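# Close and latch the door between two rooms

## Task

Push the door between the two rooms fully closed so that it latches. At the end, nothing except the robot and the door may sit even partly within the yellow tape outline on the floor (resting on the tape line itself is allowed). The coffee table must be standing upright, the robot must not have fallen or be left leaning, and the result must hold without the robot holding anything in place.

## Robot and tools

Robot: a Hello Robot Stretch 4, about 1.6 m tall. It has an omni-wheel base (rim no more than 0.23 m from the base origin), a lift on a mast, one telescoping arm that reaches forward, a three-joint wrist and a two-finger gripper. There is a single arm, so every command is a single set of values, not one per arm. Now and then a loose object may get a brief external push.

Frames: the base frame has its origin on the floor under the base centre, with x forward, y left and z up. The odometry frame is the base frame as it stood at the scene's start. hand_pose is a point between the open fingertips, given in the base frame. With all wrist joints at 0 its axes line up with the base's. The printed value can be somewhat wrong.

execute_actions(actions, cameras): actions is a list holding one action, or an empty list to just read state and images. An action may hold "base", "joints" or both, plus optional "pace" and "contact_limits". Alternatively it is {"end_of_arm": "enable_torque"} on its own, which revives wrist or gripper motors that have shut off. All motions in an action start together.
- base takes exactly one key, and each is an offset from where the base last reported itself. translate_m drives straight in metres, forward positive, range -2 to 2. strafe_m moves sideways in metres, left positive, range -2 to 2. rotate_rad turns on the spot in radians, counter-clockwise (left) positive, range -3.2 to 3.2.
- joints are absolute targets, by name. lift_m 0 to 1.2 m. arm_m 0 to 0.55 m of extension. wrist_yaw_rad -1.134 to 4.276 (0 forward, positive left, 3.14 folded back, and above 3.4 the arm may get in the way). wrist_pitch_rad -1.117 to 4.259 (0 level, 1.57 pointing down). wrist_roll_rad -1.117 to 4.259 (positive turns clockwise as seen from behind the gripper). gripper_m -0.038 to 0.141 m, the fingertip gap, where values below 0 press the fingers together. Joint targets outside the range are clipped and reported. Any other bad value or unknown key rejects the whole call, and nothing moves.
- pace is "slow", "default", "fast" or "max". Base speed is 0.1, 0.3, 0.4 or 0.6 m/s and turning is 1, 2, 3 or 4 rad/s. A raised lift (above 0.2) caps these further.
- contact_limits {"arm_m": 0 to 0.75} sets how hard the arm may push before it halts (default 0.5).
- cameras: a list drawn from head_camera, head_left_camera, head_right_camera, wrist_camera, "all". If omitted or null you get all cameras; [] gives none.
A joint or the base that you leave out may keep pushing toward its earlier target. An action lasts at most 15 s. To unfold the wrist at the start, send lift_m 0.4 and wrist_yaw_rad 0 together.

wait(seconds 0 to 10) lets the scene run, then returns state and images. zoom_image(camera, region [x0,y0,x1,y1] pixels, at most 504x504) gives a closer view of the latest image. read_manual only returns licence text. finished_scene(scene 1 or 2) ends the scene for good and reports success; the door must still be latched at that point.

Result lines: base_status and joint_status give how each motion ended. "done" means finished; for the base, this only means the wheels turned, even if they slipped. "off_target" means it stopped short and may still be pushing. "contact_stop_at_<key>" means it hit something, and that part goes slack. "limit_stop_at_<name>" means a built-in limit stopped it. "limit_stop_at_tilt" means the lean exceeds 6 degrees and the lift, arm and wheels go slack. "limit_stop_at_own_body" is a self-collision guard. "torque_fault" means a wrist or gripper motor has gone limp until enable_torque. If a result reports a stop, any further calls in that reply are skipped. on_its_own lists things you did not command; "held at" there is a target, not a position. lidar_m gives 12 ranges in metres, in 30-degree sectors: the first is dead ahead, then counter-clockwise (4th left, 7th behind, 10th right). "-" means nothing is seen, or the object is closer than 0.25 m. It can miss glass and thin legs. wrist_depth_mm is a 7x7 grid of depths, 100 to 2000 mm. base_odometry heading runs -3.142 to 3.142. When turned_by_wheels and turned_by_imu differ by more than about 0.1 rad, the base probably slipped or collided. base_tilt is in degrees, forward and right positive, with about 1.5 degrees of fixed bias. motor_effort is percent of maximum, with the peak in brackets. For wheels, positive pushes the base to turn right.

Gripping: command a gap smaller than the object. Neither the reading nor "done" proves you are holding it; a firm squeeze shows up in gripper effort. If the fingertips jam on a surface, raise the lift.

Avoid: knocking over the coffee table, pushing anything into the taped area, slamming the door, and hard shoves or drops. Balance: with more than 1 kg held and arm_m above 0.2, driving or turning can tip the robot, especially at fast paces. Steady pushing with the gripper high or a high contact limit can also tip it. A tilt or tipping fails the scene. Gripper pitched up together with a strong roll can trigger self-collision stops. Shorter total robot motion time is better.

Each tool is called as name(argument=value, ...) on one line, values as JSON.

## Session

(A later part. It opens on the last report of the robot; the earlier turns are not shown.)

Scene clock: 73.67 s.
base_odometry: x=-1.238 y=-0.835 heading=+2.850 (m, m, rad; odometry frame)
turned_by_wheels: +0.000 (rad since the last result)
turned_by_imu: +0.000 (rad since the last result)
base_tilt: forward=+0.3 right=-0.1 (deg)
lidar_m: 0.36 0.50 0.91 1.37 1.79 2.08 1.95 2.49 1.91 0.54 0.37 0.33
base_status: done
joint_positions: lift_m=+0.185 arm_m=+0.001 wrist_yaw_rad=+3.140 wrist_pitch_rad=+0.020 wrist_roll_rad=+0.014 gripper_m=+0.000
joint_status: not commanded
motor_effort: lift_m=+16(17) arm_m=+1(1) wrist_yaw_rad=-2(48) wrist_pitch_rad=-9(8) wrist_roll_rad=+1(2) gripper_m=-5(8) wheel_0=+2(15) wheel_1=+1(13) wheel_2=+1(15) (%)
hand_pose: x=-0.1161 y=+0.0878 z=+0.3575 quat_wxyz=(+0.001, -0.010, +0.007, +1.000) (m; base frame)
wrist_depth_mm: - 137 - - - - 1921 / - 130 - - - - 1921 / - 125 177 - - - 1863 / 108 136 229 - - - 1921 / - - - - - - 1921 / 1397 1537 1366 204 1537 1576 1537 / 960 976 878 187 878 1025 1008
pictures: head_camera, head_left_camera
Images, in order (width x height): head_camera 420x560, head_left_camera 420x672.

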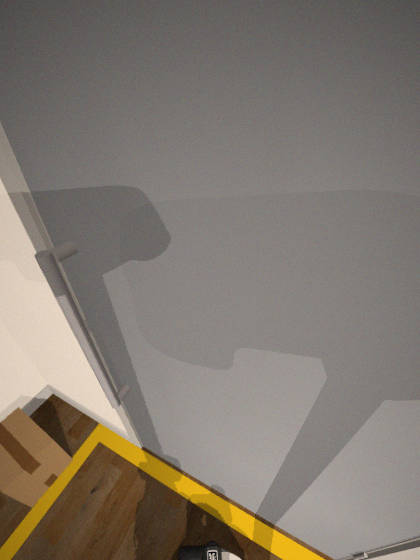

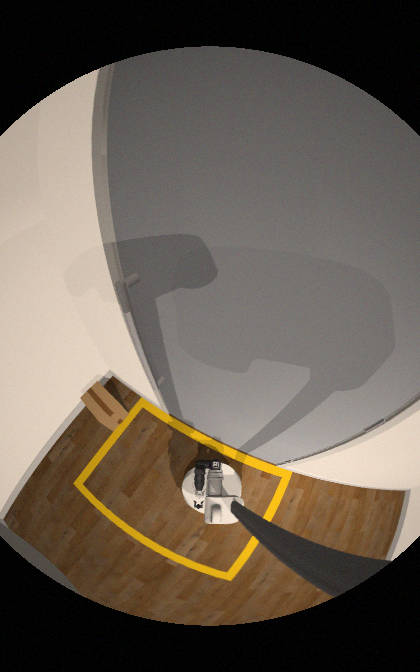

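execute_actions(actions=[{"base": {"translate_m": 0.155}, "pace": "max"}], cameras=["head_left_camera", "head_right_camera"])

zoom_image(camera="head_right_camera", region=[130, 410, 270, 510])

Scene clock: 76.23 s.
base_odometry: x=-1.387 y=-0.791 heading=+2.850 (m, m, rad; odometry frame)
turned_by_wheels: +0.000 (rad since the last result)
turned_by_imu: +0.000 (rad since the last result)
base_tilt: forward=+0.4 right=-0.1 (deg)
lidar_m: 0.25 0.30 0.76 0.86 1.77 2.23 2.09 2.59 1.20 0.34 0.25 0.25
base_status: done
joint_positions: lift_m=+0.185 arm_m=+0.001 wrist_yaw_rad=+3.140 wrist_pitch_rad=+0.020 wrist_roll_rad=+0.014 gripper_m=+0.000
joint_status: not commanded
motor_effort: lift_m=+16(17) arm_m=+1(0) wrist_yaw_rad=-2(2) wrist_pitch_rad=-10(7) wrist_roll_rad=+1(1) gripper_m=-4(5) wheel_0=+0(7) wheel_1=-1(7) wheel_2=+1(13) (%)
hand_pose: x=-0.1161 y=+0.0878 z=+0.3575 quat_wxyz=(+0.001, -0.010, +0.007, +1.000) (m; base frame)
wrist_depth_mm: - 137 - - - - - / - 130 - - - - 1983 / - 125 177 - - - - / 108 136 229 - - - - / - - - - - - - / 1430 1537 1366 204 1537 1576 1499 / 960 946 854 187 878 1025 1008
pictures: head_left_camera, head_right_camera
Images, in order (width x height): head_left_camera 420x672, head_right_camera 420x672.

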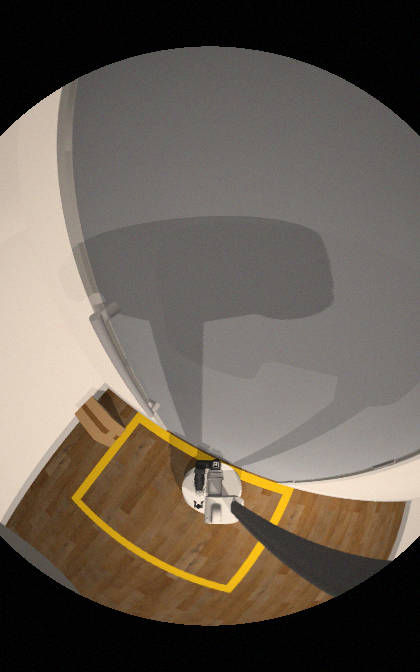

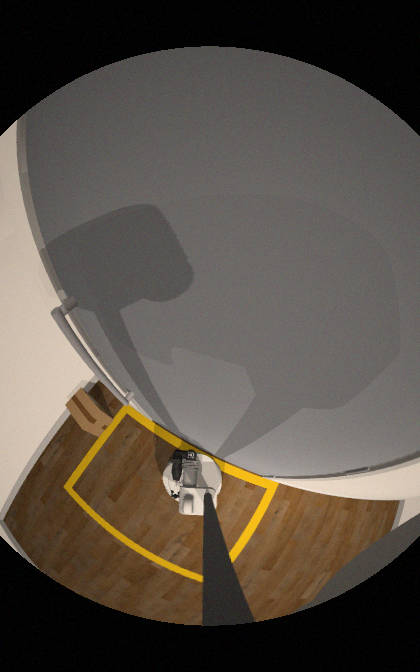

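Region (130, 410, 270, 510) of head_right_camera's 420x672 image, scaled by 3.600, with more detail than that image has; it fills the top 360 rows of this view, and the rest is white.

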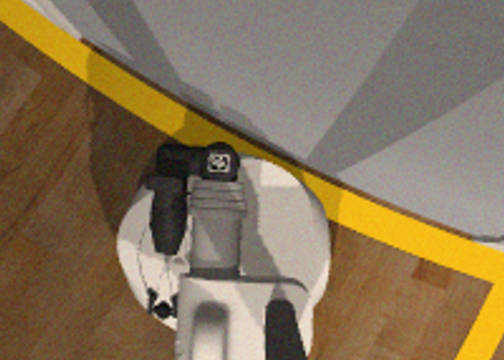

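execute_actions(actions=[])

Scene clock: 77.37 s.
base_odometry: x=-1.387 y=-0.791 heading=+2.850 (m, m, rad; odometry frame)
turned_by_wheels: +0.000 (rad since the last result)
turned_by_imu: +0.000 (rad since the last result)
base_tilt: forward=+0.5 right=+0.1 (deg)
lidar_m: 0.25 0.31 0.77 0.87 1.72 2.25 2.08 2.58 1.20 0.36 0.25 0.25
base_status: done
joint_positions: lift_m=+0.185 arm_m=+0.001 wrist_yaw_rad=+3.140 wrist_pitch_rad=+0.020 wrist_roll_rad=+0.014 gripper_m=+0.000
joint_status: not commanded
motor_effort: lift_m=+17(17) arm_m=+0(0) wrist_yaw_rad=-2(2) wrist_pitch_rad=-8(7) wrist_roll_rad=+2(1) gripper_m=-8(5) wheel_0=+0(7) wheel_1=-1(7) wheel_2=+1(13) (%)
hand_pose: x=-0.1161 y=+0.0878 z=+0.3575 quat_wxyz=(+0.001, -0.010, +0.007, +1.000) (m; base frame)
wrist_depth_mm: - 137 - - - - - / - 130 - - - - - / - 125 177 - - - - / 108 136 229 - - - 1983 / - - - - - - - / 1397 1499 1366 204 1576 1537 1537 / 960 976 878 187 866 1025 1008
pictures: head_camera, head_left_camera, head_right_camera, wrist_camera
camera_calibration (this result's frames):
wrist_camera: T_world_to_cam=[[0.0490158, 0.998733, 0.0114258, -0.100013], [-0.000125725, 0.0114457, -0.999934, 0.416955], [-0.998798, 0.0490112, 0.000686588, 0.104746], [0, 0, 0, 1]] pos_world=[0.109575, 0.0899806, 0.417999]
Images, in order (width x height): head_camera 420x560, head_left_camera 420x672, head_right_camera 420x672, wrist_camera 616x392.

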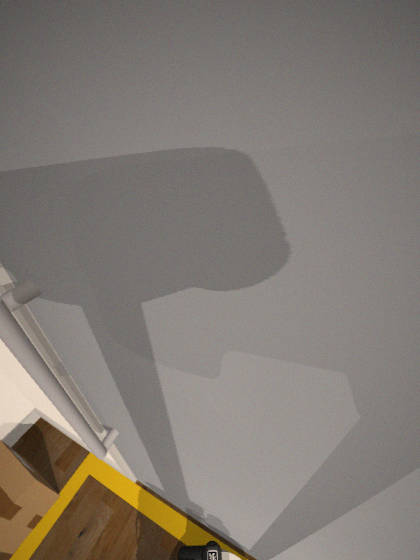

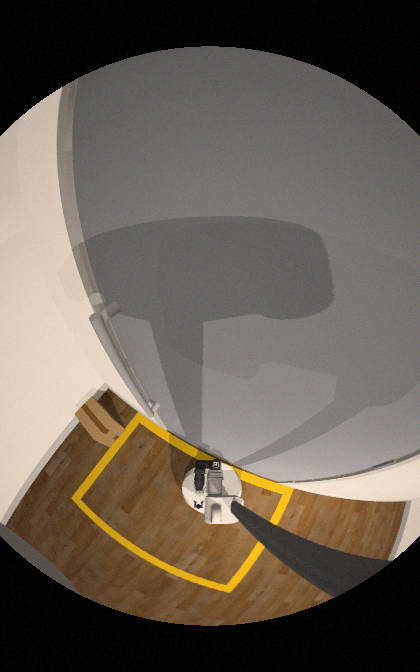

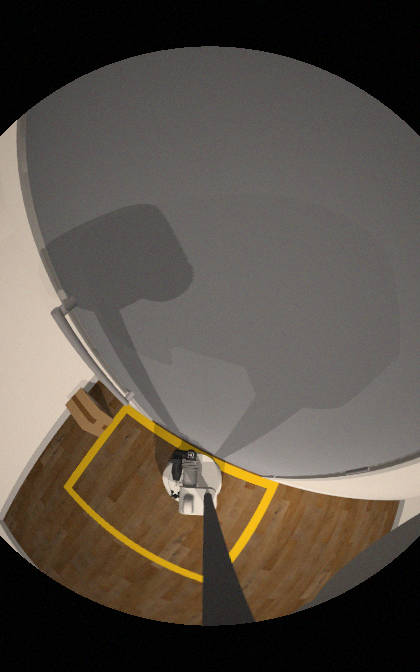

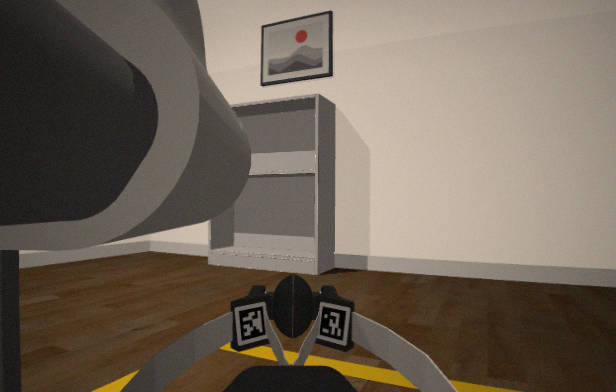

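execute_actions(actions=[{"base": {"translate_m": 0.03}, "pace": "slow"}], cameras=["head_camera", "head_left_camera"])

Scene clock: 79.13 s.
base_odometry: x=-1.415 y=-0.782 heading=+2.850 (m, m, rad; odometry frame)
turned_by_wheels: +0.000 (rad since the last result)
turned_by_imu: +0.000 (rad since the last result)
base_tilt: forward=+0.5 right=+0.1 (deg)
lidar_m: 0.25 0.25 0.42 0.84 1.73 2.26 2.12 2.58 1.06 0.31 0.25 -
base_status: done
joint_positions: lift_m=+0.185 arm_m=+0.001 wrist_yaw_rad=+3.140 wrist_pitch_rad=+0.020 wrist_roll_rad=+0.014 gripper_m=+0.000
joint_status: not commanded
motor_effort: lift_m=+17(17) arm_m=+1(0) wrist_yaw_rad=-3(2) wrist_pitch_rad=-9(8) wrist_roll_rad=+1(1) gripper_m=-9(5) wheel_0=+3(4) wheel_1=+2(2) wheel_2=-3(6) (%)
hand_pose: x=-0.1161 y=+0.0878 z=+0.3575 quat_wxyz=(+0.001, -0.010, +0.007, +1.000) (m; base frame)
wrist_depth_mm: - 137 - - - - - / - 130 - - - - - / - 125 177 - - - - / 109 136 229 - - - - / - - - - - - 1983 / 1430 1537 1397 204 1576 1576 1499 / 946 991 854 187 866 1025 1025
pictures: head_camera, head_left_camera
Images, in order (width x height): head_camera 420x560, head_left_camera 420x672.

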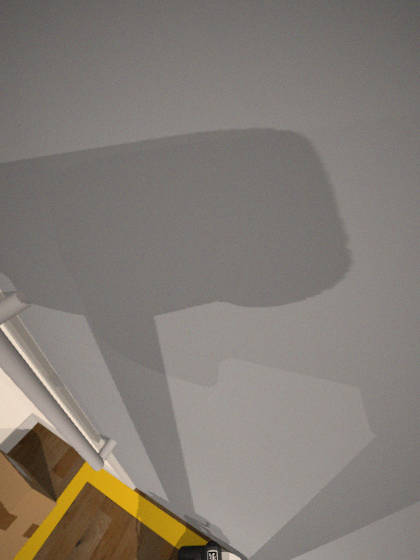

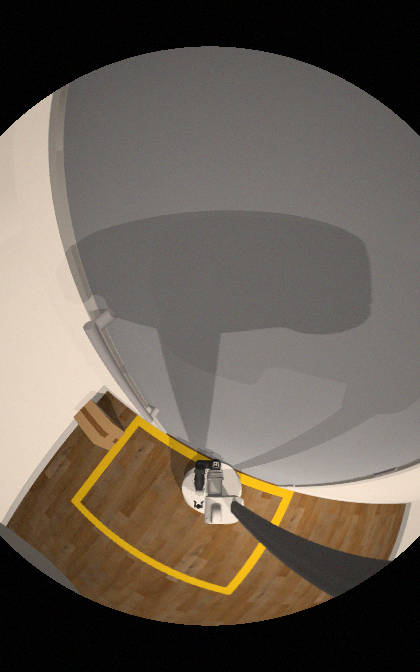

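zoom_image(camera="head_left_camera", region=[120, 390, 320, 540])

Region (120, 390, 320, 540) of head_left_camera's 420x672 image, scaled by 2.520, with more detail than that image has; it fills the top 378 rows of this view, and the rest is white.

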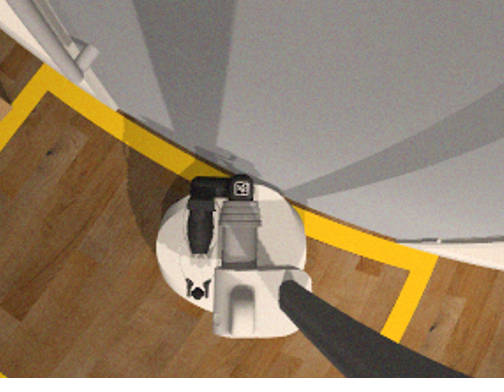

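execute_actions(actions=[{"base": {"translate_m": 0.012}, "pace": "slow"}], cameras=["head_camera", "head_left_camera"])

Scene clock: 80.90 s.
base_odometry: x=-1.427 y=-0.779 heading=+2.850 (m, m, rad; odometry frame)
turned_by_wheels: +0.000 (rad since the last result)
turned_by_imu: +0.000 (rad since the last result)
base_tilt: forward=+0.5 right=+0.0 (deg)
lidar_m: 0.25 0.25 0.45 0.84 1.67 2.26 2.15 2.59 1.05 0.32 0.25 -
base_status: done
joint_positions: lift_m=+0.185 arm_m=+0.001 wrist_yaw_rad=+3.140 wrist_pitch_rad=+0.020 wrist_roll_rad=+0.014 gripper_m=+0.000
joint_status: not commanded
motor_effort: lift_m=+17(17) arm_m=+1(0) wrist_yaw_rad=-2(2) wrist_pitch_rad=-7(8) wrist_roll_rad=+1(1) gripper_m=-8(9) wheel_0=+2(5) wheel_1=+3(6) wheel_2=-2(5) (%)
hand_pose: x=-0.1161 y=+0.0878 z=+0.3575 quat_wxyz=(+0.001, -0.010, +0.007, +1.000) (m; base frame)
wrist_depth_mm: - 137 - - - - - / - 130 - - - - - / - 125 177 - - - - / 108 136 229 - - - - / - - - - - - - / 1366 1537 1366 204 1576 1576 1537 / 960 976 878 187 866 1042 1008
pictures: head_camera, head_left_camera
Images, in order (width x height): head_camera 420x560, head_left_camera 420x672.

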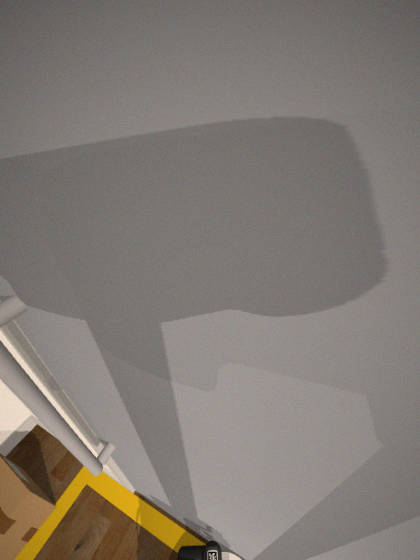

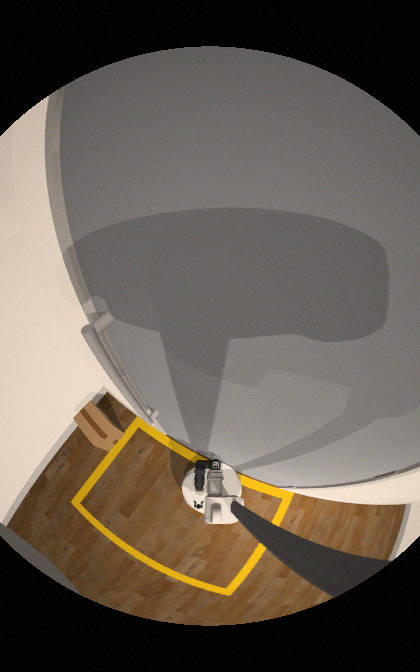

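execute_actions(actions=[{"base": {"translate_m": 0.015}, "pace": "slow"}], cameras=["head_camera", "head_left_camera"])

Scene clock: 82.30 s.
base_odometry: x=-1.440 y=-0.775 heading=+2.850 (m, m, rad; odometry frame)
turned_by_wheels: +0.000 (rad since the last result)
turned_by_imu: -0.013 (rad since the last result)
base_tilt: forward=+0.4 right=-0.1 (deg)
lidar_m: 0.25 0.25 0.42 0.84 1.66 2.27 2.16 2.60 1.04 0.30 0.25 -
base_status: done
joint_positions: lift_m=+0.185 arm_m=+0.001 wrist_yaw_rad=+3.140 wrist_pitch_rad=+0.020 wrist_roll_rad=+0.014 gripper_m=+0.000
joint_status: not commanded
motor_effort: lift_m=+16(16) arm_m=+0(0) wrist_yaw_rad=-2(2) wrist_pitch_rad=-8(8) wrist_roll_rad=+1(2) gripper_m=-5(7) wheel_0=+18(19) wheel_1=+6(8) wheel_2=-22(22) (%)
hand_pose: x=-0.1161 y=+0.0878 z=+0.3575 quat_wxyz=(+0.001, -0.010, +0.007, +1.000) (m; base frame)
wrist_depth_mm: - 138 - - - - - / - 130 - - - - - / - 125 177 - - - - / 108 137 229 - - - - / - - - - - - - / 1397 1537 1366 204 1576 1537 1499 / 946 976 866 187 878 1025 1025
pictures: head_camera, head_left_camera
Images, in order (width x height): head_camera 420x560, head_left_camera 420x672.

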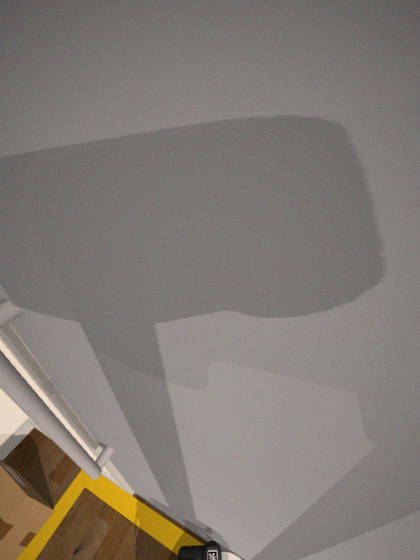

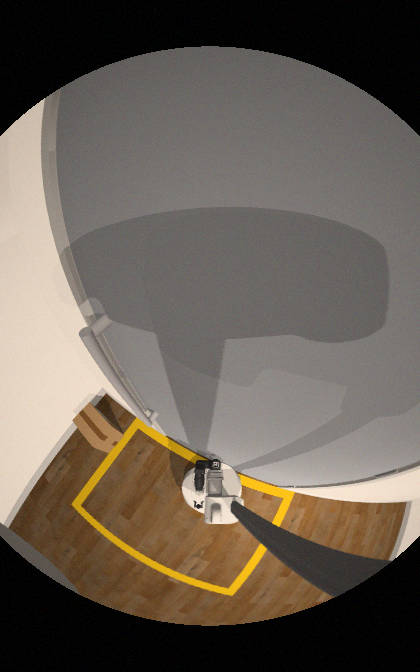

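zoom_image(camera="head_camera", region=[0, 400, 260, 560])

Region (0, 400, 260, 560) of head_camera's 420x560 image, scaled by 1.938, with more detail than that image has; it fills the top 310 rows of this view, and the rest is white.

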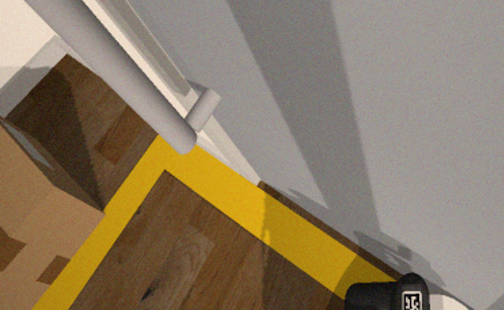

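zoom_image(camera="head_camera", region=[90, 460, 230, 560])

Region (90, 460, 230, 560) of head_camera's 420x560 image, scaled by 3.600, with more detail than that image has; it fills the top 360 rows of this view, and the rest is white.

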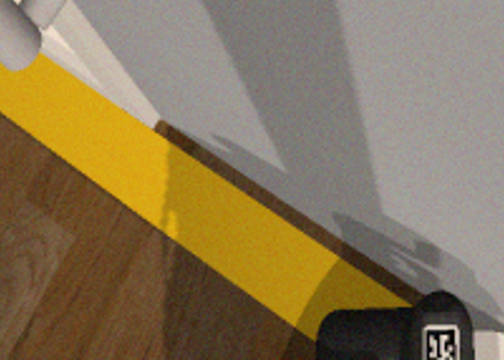

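zoom_image(camera="head_left_camera", region=[150, 415, 300, 505])

Region (150, 415, 300, 505) of head_left_camera's 420x672 image, scaled by 3.360, with more detail than that image has; it fills the top 302 rows of this view, and the rest is white.

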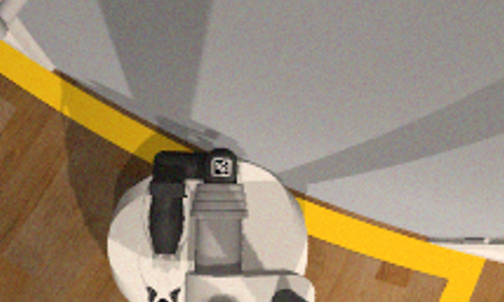

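execute_actions(actions=[{"base": {"translate_m": -0.04}, "pace": "fast"}], cameras=["head_camera", "head_left_camera", "head_right_camera"])

Scene clock: 84.93 s.
base_odometry: x=-1.402 y=-0.786 heading=+2.850 (m, m, rad; odometry frame)
turned_by_wheels: +0.000 (rad since the last result)
turned_by_imu: +0.000 (rad since the last result)
base_tilt: forward=+0.5 right=+0.0 (deg)
lidar_m: 0.25 0.30 0.49 0.86 1.70 2.23 2.10 2.58 1.22 0.33 0.25 0.25
base_status: done
joint_positions: lift_m=+0.185 arm_m=+0.001 wrist_yaw_rad=+3.140 wrist_pitch_rad=+0.020 wrist_roll_rad=+0.014 gripper_m=+0.000
joint_status: not commanded
motor_effort: lift_m=+17(17) arm_m=+1(0) wrist_yaw_rad=-2(2) wrist_pitch_rad=-9(9) wrist_roll_rad=+2(2) gripper_m=-7(7) wheel_0=+0(16) wheel_1=+1(6) wheel_2=-2(18) (%)
hand_pose: x=-0.1161 y=+0.0878 z=+0.3575 quat_wxyz=(+0.001, -0.010, +0.007, +1.000) (m; base frame)
wrist_depth_mm: - 137 - - - - 1983 / - 130 - - - - - / - 125 177 - - - - / 108 136 228 - - - 1983 / - - - - - - 1983 / 1397 1537 1397 204 1576 1576 1499 / 960 991 866 187 866 1008 1008
pictures: head_camera, head_left_camera, head_right_camera
Images, in order (width x height): head_camera 420x560, head_left_camera 420x672, head_right_camera 420x672.

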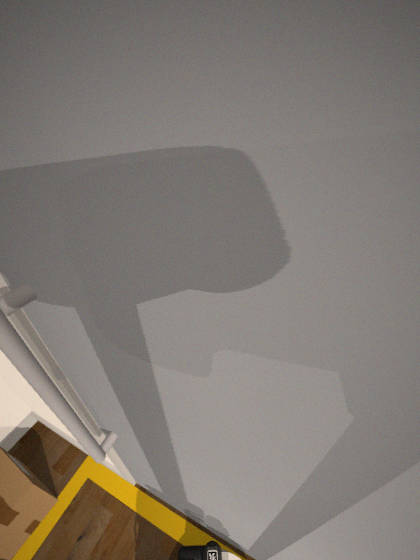

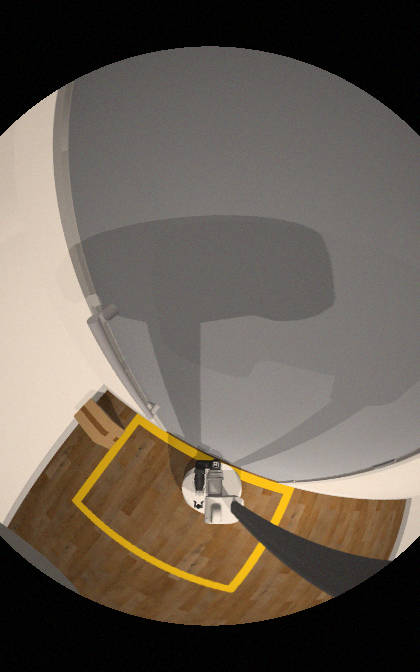

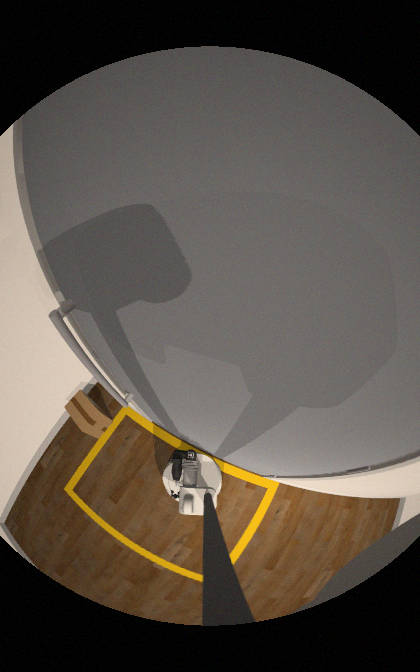

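zoom_image(camera="head_camera", region=[0, 420, 260, 560])

zoom_image(camera="head_left_camera", region=[60, 380, 200, 500])

Region (0, 420, 260, 560) of head_camera's 420x560 image, scaled by 1.938, with more detail than that image has; it fills the top 271 rows of this view, and the rest is white.

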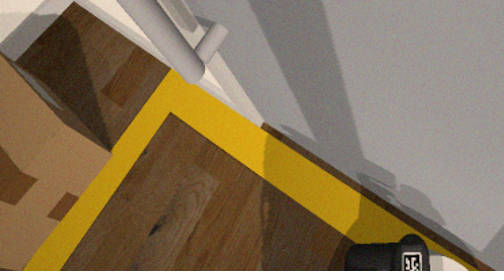

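Region (60, 380, 200, 500) of head_left_camera's 420x672 image, scaled by 3.600, with more detail than that image has; it fills the top 432 rows of this view, and the rest is white.

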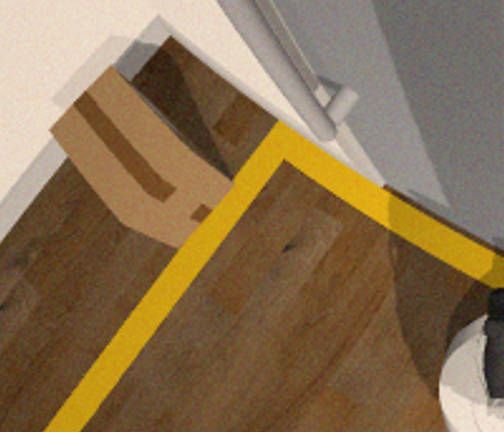

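zoom_image(camera="head_camera", region=[110, 465, 250, 560])

Region (110, 465, 250, 560) of head_camera's 420x560 image, scaled by 3.600, with more detail than that image has; it fills the top 342 rows of this view, and the rest is white.

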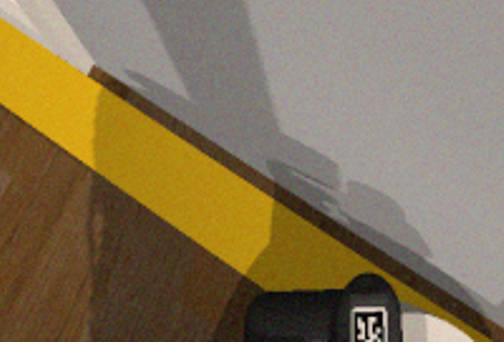

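finished_scene(scene=2)

The scene is finished: the task was done.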